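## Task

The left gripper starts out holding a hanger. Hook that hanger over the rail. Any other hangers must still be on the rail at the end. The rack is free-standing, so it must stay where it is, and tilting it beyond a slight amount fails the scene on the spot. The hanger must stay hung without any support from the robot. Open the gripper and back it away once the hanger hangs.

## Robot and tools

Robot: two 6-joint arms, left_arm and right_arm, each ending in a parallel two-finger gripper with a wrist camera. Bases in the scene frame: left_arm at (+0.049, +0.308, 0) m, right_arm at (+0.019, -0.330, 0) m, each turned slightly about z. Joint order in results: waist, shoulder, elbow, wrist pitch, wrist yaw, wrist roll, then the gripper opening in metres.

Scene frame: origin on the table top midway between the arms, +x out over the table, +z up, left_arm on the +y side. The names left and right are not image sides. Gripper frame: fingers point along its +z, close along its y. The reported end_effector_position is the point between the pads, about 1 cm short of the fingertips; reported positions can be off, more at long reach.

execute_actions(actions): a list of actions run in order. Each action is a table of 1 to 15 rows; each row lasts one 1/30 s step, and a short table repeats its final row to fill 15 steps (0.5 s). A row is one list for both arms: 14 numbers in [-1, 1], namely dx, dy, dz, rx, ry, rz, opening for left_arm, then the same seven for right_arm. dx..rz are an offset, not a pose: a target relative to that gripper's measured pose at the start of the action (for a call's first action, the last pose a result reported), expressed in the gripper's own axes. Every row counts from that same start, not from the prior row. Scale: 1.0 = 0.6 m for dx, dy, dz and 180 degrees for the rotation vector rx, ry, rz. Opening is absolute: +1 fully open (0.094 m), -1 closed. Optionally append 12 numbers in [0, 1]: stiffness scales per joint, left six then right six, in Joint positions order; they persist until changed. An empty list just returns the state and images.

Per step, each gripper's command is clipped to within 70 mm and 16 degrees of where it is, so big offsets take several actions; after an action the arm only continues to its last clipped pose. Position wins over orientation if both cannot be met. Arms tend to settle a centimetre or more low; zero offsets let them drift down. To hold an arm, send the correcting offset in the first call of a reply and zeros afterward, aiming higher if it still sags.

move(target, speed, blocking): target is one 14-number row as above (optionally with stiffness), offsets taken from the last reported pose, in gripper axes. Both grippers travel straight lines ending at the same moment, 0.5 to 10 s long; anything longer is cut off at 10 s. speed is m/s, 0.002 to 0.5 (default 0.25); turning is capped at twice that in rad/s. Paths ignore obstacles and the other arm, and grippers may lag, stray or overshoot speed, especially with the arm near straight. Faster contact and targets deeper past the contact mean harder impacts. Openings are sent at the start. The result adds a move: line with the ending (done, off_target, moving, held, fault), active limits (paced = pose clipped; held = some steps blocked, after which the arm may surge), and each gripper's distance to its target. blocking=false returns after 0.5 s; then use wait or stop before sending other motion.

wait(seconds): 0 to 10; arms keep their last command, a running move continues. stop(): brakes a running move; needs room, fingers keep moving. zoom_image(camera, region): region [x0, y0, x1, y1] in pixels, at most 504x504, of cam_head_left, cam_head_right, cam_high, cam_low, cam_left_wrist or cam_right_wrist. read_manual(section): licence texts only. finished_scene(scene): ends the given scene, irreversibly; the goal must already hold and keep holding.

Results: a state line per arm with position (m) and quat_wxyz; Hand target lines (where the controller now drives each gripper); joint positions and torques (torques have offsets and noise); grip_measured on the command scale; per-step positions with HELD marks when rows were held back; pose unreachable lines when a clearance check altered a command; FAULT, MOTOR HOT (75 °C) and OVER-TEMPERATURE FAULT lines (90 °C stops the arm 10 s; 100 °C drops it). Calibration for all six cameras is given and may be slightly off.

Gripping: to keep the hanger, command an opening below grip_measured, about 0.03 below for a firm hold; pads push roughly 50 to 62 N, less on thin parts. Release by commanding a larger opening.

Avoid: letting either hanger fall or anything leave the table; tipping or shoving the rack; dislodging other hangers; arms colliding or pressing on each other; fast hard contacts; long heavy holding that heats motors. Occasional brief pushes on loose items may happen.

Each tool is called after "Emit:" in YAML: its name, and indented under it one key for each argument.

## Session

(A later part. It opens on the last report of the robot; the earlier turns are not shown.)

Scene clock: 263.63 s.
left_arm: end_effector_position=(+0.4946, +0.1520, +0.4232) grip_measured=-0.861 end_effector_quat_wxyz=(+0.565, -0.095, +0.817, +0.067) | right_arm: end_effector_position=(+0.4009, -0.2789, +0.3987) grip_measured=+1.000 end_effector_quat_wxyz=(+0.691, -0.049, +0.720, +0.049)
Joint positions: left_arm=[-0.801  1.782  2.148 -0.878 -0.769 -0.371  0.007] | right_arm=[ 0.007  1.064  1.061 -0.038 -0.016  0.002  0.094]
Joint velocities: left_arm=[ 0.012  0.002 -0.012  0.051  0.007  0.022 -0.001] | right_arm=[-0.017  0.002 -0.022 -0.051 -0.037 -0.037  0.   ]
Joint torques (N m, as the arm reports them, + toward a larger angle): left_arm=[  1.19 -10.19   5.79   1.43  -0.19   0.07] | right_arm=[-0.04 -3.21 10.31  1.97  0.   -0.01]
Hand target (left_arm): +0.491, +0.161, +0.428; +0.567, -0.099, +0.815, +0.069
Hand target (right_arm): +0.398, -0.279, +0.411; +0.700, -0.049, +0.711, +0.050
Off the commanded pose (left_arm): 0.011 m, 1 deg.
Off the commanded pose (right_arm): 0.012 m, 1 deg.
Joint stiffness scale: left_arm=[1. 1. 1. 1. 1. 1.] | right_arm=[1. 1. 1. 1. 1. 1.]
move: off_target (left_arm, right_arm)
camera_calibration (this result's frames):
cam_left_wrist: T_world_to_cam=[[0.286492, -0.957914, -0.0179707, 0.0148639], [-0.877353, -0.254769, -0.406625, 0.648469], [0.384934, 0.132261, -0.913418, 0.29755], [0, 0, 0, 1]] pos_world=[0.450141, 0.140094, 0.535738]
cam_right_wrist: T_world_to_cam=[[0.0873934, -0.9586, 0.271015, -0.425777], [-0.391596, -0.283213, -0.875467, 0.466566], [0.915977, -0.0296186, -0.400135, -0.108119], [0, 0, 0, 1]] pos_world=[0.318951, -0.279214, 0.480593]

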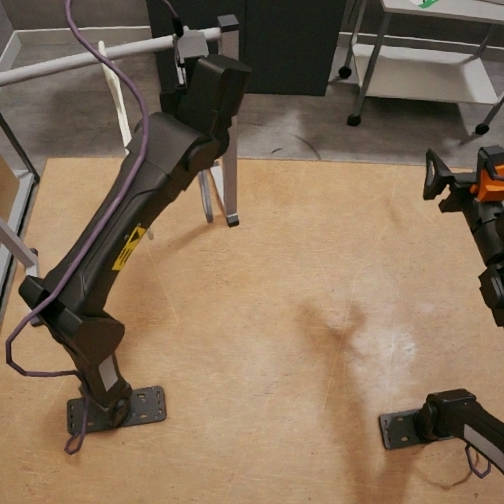

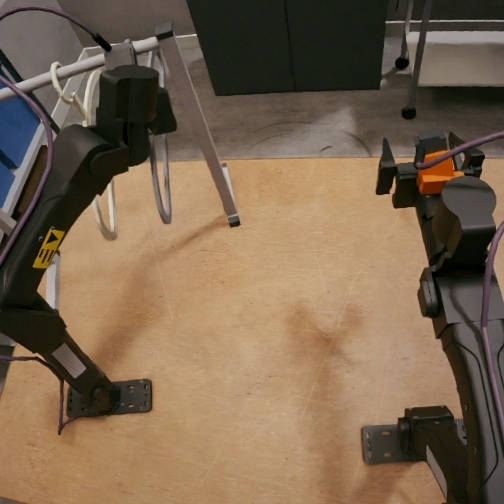

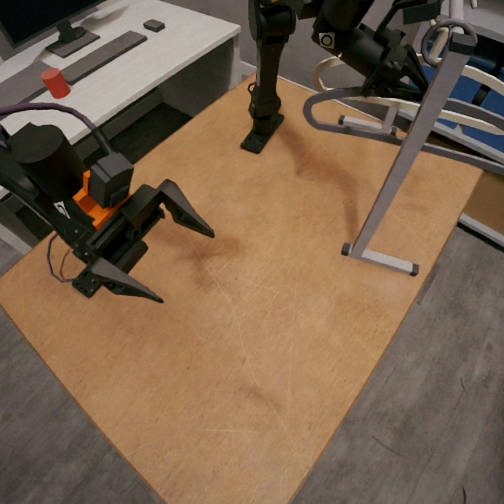

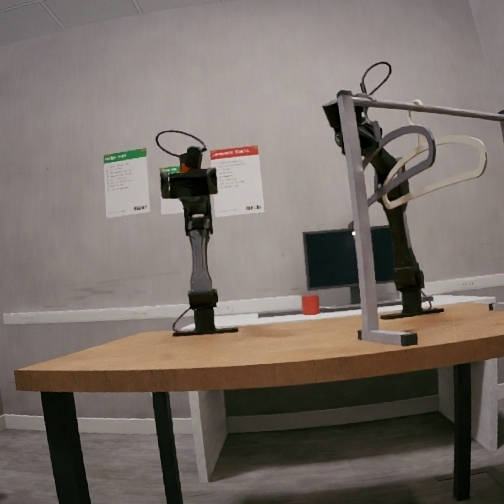

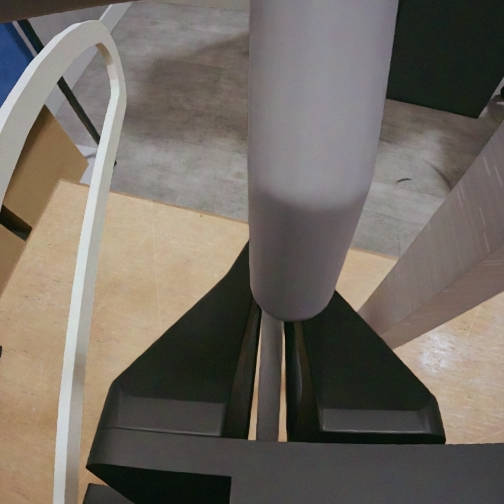

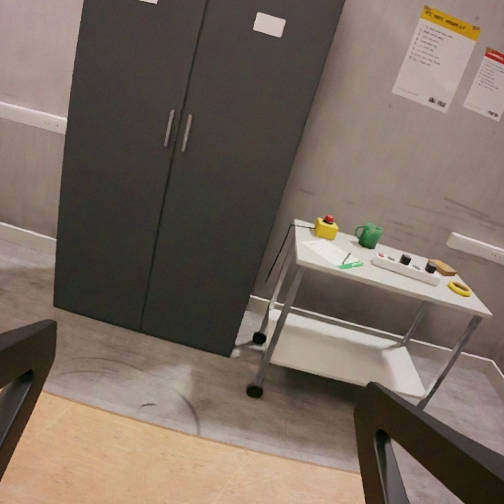

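Emit:
execute_actions:
  actions:
    - [[-0.006,0.005,0,0,0,0,-0.7, -0.02,0,-0.005,0,-0.008,0,1],[-0.006,0.005,0,0,0,0,-0.6, -0.02,0,-0.005,0,-0.008,0,1],[-0.006,0.005,0,0,0,0,-0.5, -0.02,0,-0.005,0,-0.008,0,1],[-0.006,0.005,0,0,0,0,-0.3, -0.02,0,-0.005,0,-0.008,0,1]]

Scene clock: 272.70 s.
left_arm: end_effector_position=(+0.4945, +0.1513, +0.4220) grip_measured=-0.303 end_effector_quat_wxyz=(+0.563, -0.093, +0.818, +0.066) | right_arm: end_effector_position=(+0.4009, -0.2789, +0.3987) grip_measured=+1.000 end_effector_quat_wxyz=(+0.691, -0.049, +0.720, +0.049)
Joint positions: left_arm=[-0.8    1.782  2.147 -0.881 -0.763 -0.371  0.033] | right_arm=[ 0.007  1.064  1.061 -0.038 -0.016  0.002  0.094]
Joint velocities: left_arm=[-0.007 -0.002 -0.012  0.007  0.037 -0.022 -0.   ] | right_arm=[ 0.022 -0.012  0.002 -0.007 -0.095  0.051  0.   ]
Joint torques (N m, as the arm reports them, + toward a larger angle): left_arm=[ 0.7  -7.96  8.78  1.39 -0.23  0.06] | right_arm=[-0.04 -3.18 10.32  1.97  0.   -0.03]
Hand target (left_arm): +0.495, +0.155, +0.426; +0.565, -0.095, +0.817, +0.067
Hand target (right_arm): +0.398, -0.279, +0.411; +0.700, -0.049, +0.711, +0.050
Off the commanded pose (left_arm): 0.006 m, 0 deg.
Off the commanded pose (right_arm): 0.012 m, 1 deg.
Joint stiffness scale: left_arm=[1. 1. 1. 1. 1. 1.] | right_arm=[1. 1. 1. 1. 1. 1.]
Step readings (end_effector_position):
0: left_arm (+0.4948, +0.1521, +0.4231) | right_arm (+0.4009, -0.2789, +0.3987)
1: left_arm (+0.4948, +0.1520, +0.4230) | right_arm (+0.4009, -0.2789, +0.3987)
2: left_arm (+0.4948, +0.1519, +0.4229) | right_arm (+0.4009, -0.2789, +0.3987)
4: left_arm (+0.4946, +0.1516, +0.4224) | right_arm (+0.4009, -0.2789, +0.3987)
8: left_arm (+0.4946, +0.1514, +0.4222) | right_arm (+0.4009, -0.2789, +0.3987)
15: end_effector_position above
camera_calibration (this result's frames):
cam_left_wrist: T_world_to_cam=[[0.281541, -0.959353, -0.0194085, 0.0174642], [-0.880626, -0.250298, -0.402305, 0.646872], [0.381095, 0.130357, -0.9153, 0.29956], [0, 0, 0, 1]] pos_world=[0.450574, 0.139615, 0.534766]
cam_right_wrist: T_world_to_cam=[[0.0873934, -0.9586, 0.271015, -0.425777], [-0.391596, -0.283213, -0.875467, 0.466566], [0.915977, -0.0296186, -0.400135, -0.108119], [0, 0, 0, 1]] pos_world=[0.318951, -0.279214, 0.480593]

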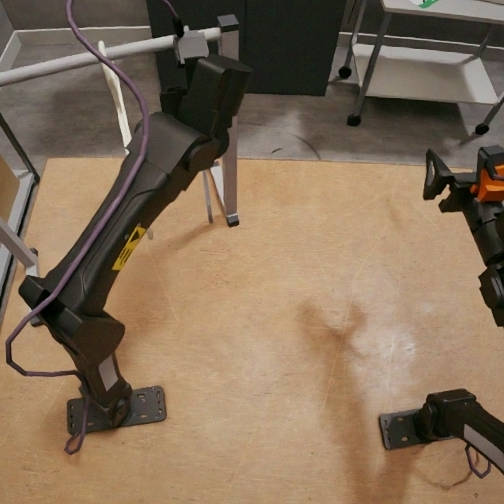

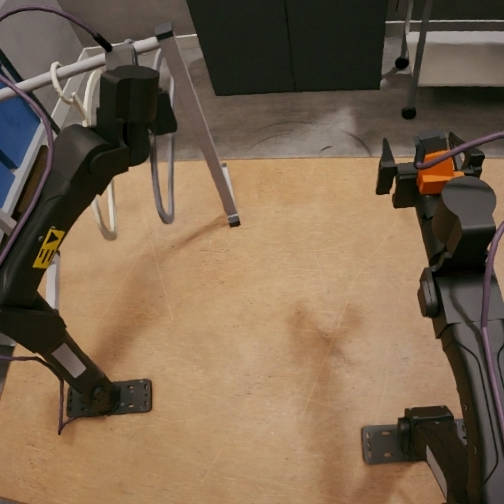

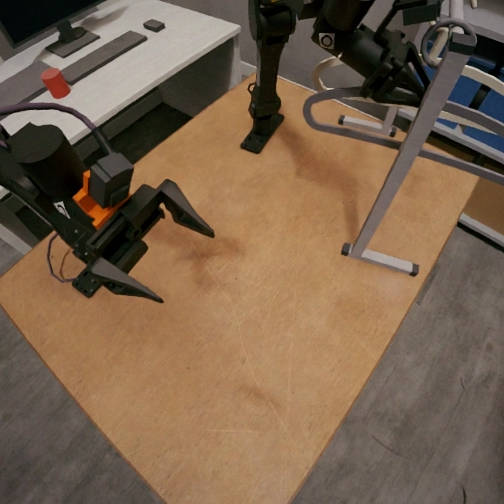

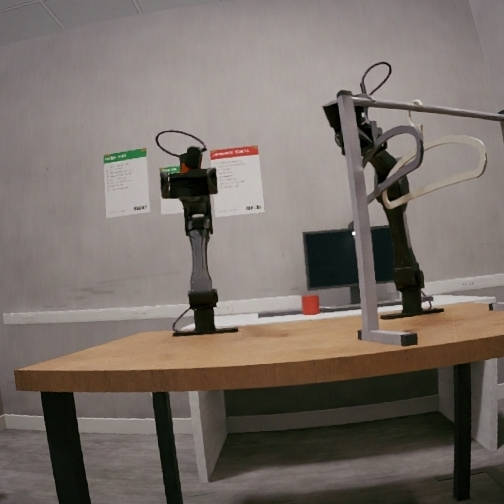

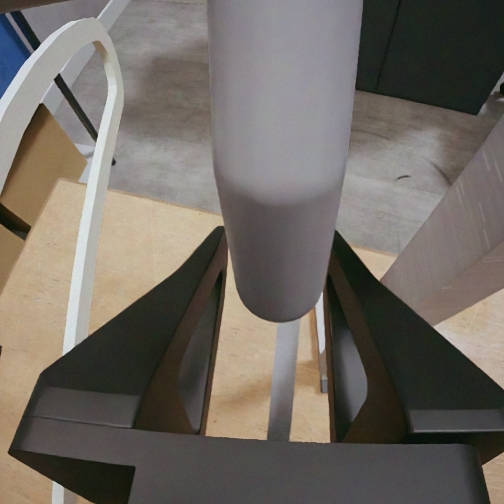

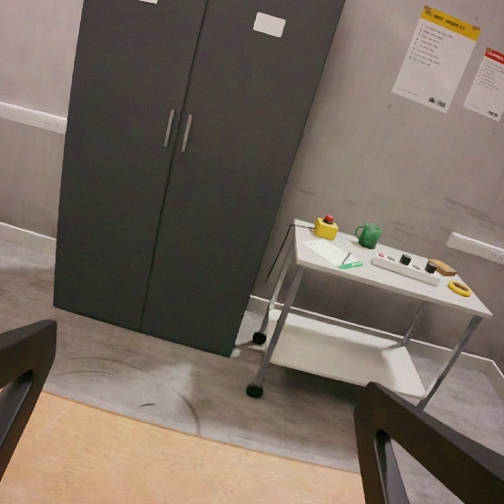

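Emit:
move:
  target: [-0.02,0.005,-0.27,0,0,0,-0.3, -0.02,0,-0.005,0,-0.008,0,1]
  speed: 0.15

Scene clock: 278.83 s.
left_arm: end_effector_position=(+0.3547, +0.1181, +0.4848) grip_measured=-0.303 end_effector_quat_wxyz=(+0.575, -0.075, +0.813, +0.051) | right_arm: end_effector_position=(+0.4009, -0.2789, +0.3987) grip_measured=+1.000 end_effector_quat_wxyz=(+0.691, -0.049, +0.720, +0.049)
Joint positions: left_arm=[-1.202  1.808  2.606 -1.554 -1.063 -0.692  0.033] | right_arm=[ 0.007  1.064  1.061 -0.038 -0.016  0.002  0.094]
Joint velocities: left_arm=[-0.007  0.002  0.002 -0.037 -0.037 -0.037 -0.001] | right_arm=[ 0.007  0.002  0.007 -0.037  0.037 -0.037  0.   ]
Joint torques (N m, as the arm reports them, + toward a larger angle): left_arm=[-0.46 -6.11  6.76  1.06 -0.66 -0.09] | right_arm=[ 0.   -3.18 10.31  1.97  0.   -0.04]
Hand target (left_arm): +0.352, +0.122, +0.490; +0.581, -0.083, +0.808, +0.051
Hand target (right_arm): +0.398, -0.279, +0.411; +0.700, -0.049, +0.711, +0.050
Off the commanded pose (left_arm): 0.008 m, 3 deg.
Off the commanded pose (right_arm): 0.012 m, 1 deg.
Joint stiffness scale: left_arm=[1. 1. 1. 1. 1. 1.] | right_arm=[1. 1. 1. 1. 1. 1.]
joint sent to its limit (left arm) — the command would take joint 4 (wrist pitch) past its lower limit, so that joint was sent only as far as its limit.
move: off_target (left_arm, right_arm)
camera_calibration (this result's frames):
cam_left_wrist: T_world_to_cam=[[0.237249, -0.971372, -0.012251, 0.0398634], [-0.880891, -0.209799, -0.424282, 0.546676], [0.409565, 0.111452, -0.905447, 0.402066], [0, 0, 0, 1]] pos_world=[0.307432, 0.108603, 0.596483]
cam_right_wrist: T_world_to_cam=[[0.0873934, -0.9586, 0.271015, -0.425777], [-0.391596, -0.283213, -0.875467, 0.466566], [0.915977, -0.0296186, -0.400135, -0.108119], [0, 0, 0, 1]] pos_world=[0.318951, -0.279214, 0.480593]

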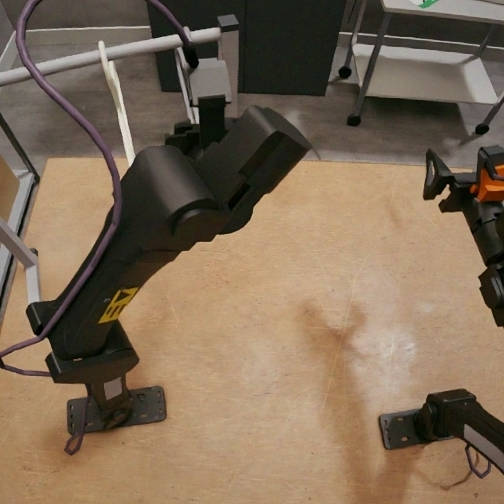

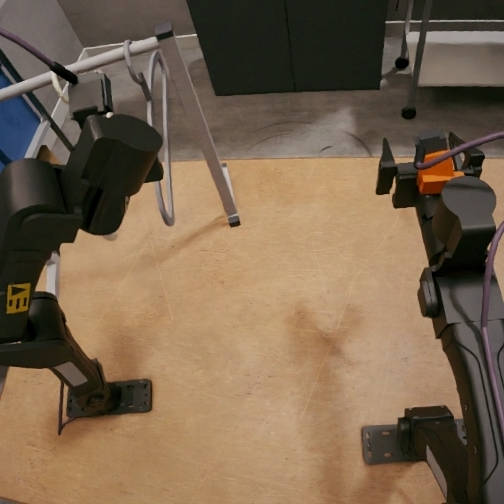

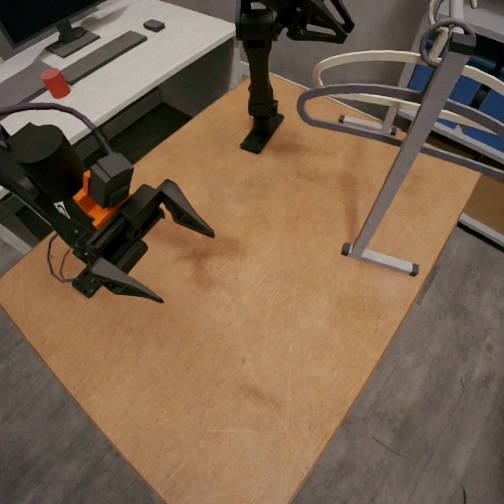

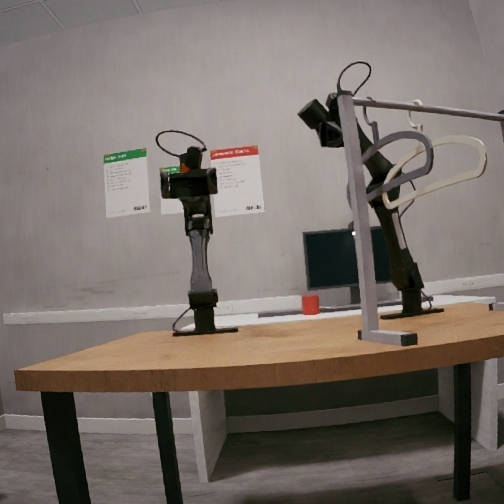

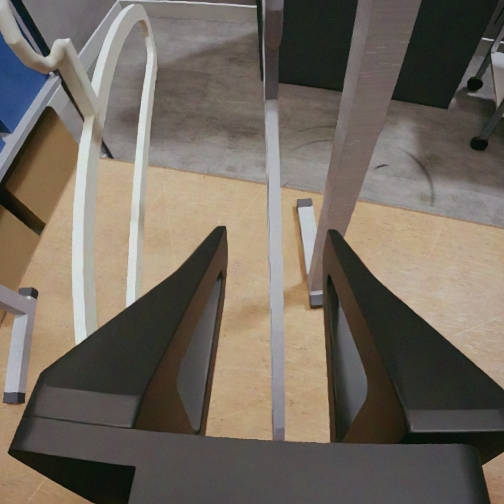

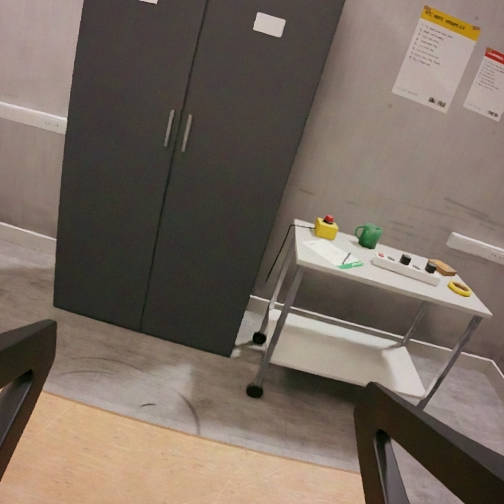

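Emit:
move:
  target: [0.058,-0.18,-0.212,0.236,0,0.083,-0.3, -0.02,0,-0.005,0,-0.008,0,1]
  speed: 0.25

Scene clock: 289.13 s.
left_arm: end_effector_position=(+0.2506, -0.0159, +0.4854) grip_measured=-0.303 end_effector_quat_wxyz=(+0.541, +0.241, +0.790, -0.162) | right_arm: end_effector_position=(+0.4009, -0.2789, +0.3987) grip_measured=+1.000 end_effector_quat_wxyz=(+0.691, -0.049, +0.720, +0.049)
Joint positions: left_arm=[-1.504  1.587  2.262 -1.154 -0.662 -0.303  0.033] | right_arm=[ 0.007  1.064  1.061 -0.038 -0.016  0.002  0.094]
Joint velocities: left_arm=[-0.012 -0.002 -0.012 -0.007  0.051 -0.081 -0.001] | right_arm=[ 0.017 -0.007  0.007 -0.037  0.007 -0.007  0.   ]
Joint torques (N m, as the arm reports them, + toward a larger angle): left_arm=[-0.57 -7.43  4.9   1.72 -0.18  0.09] | right_arm=[-0.03 -3.2  10.32  1.96 -0.03 -0.03]
Hand target (left_arm): +0.246, -0.011, +0.494; +0.548, +0.240, +0.782, -0.175
Hand target (right_arm): +0.398, -0.279, +0.411; +0.700, -0.049, +0.711, +0.050
Off the commanded pose (left_arm): 0.012 m, 2 deg.
Off the commanded pose (right_arm): 0.012 m, 1 deg.
Joint stiffness scale: left_arm=[1. 1. 1. 1. 1. 1.] | right_arm=[1. 1. 1. 1. 1. 1.]
move: off_target (left_arm, right_arm)
camera_calibration (this result's frames):
cam_left_wrist: T_world_to_cam=[[-0.50655, -0.861924, -0.0222303, 0.127386], [-0.787215, 0.472853, -0.395857, 0.400696], [0.35171, -0.183021, -0.918043, 0.476066], [0, 0, 0, 1]] pos_world=[0.212524, 0.00745677, 0.598499]
cam_right_wrist: T_world_to_cam=[[0.0873934, -0.9586, 0.271015, -0.425777], [-0.391596, -0.283213, -0.875467, 0.466566], [0.915977, -0.0296186, -0.400135, -0.108119], [0, 0, 0, 1]] pos_world=[0.318951, -0.279214, 0.480593]

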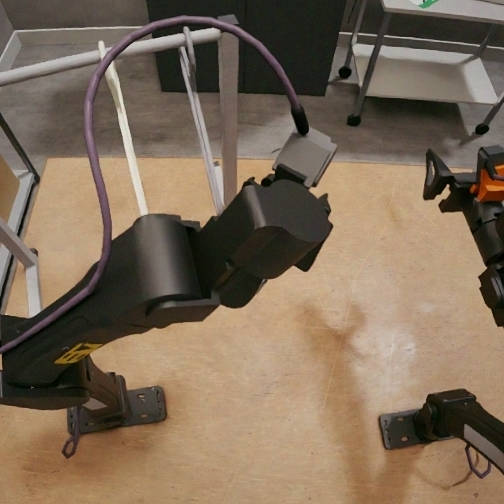

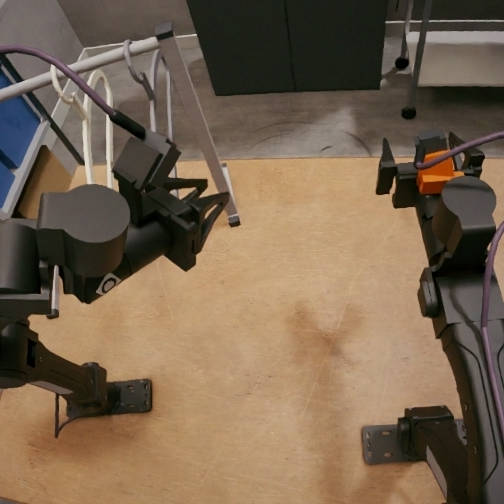

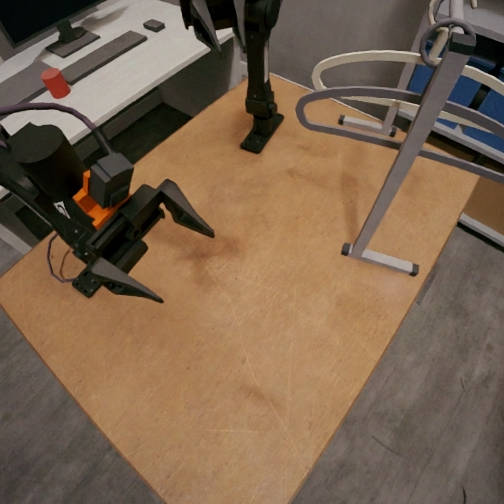

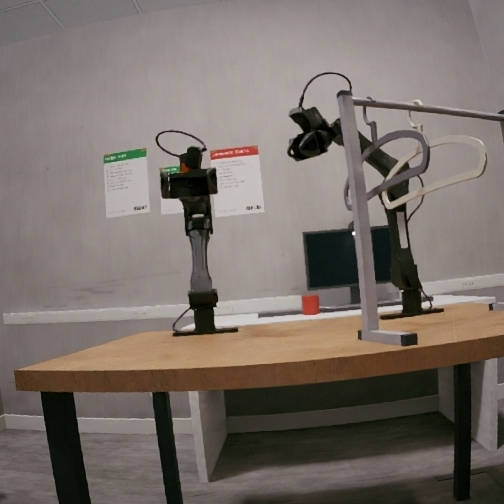

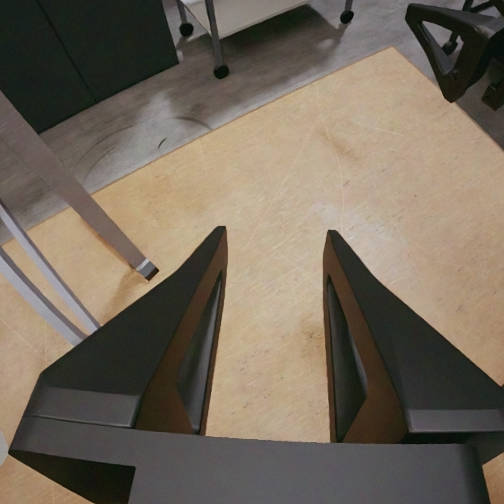

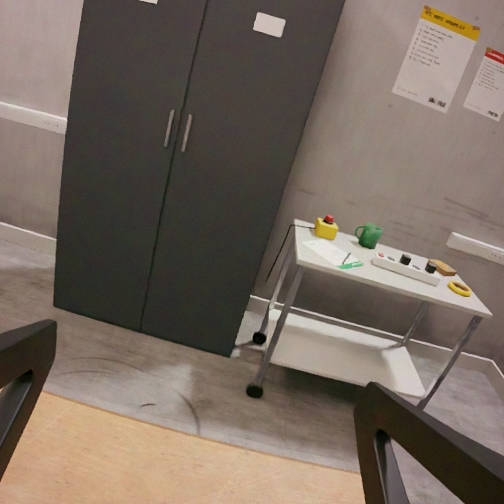

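Both hangers are on the rail and the arm is clear.

Emit:
finished_scene:
  scene: 1

The scene is finished: the task was done.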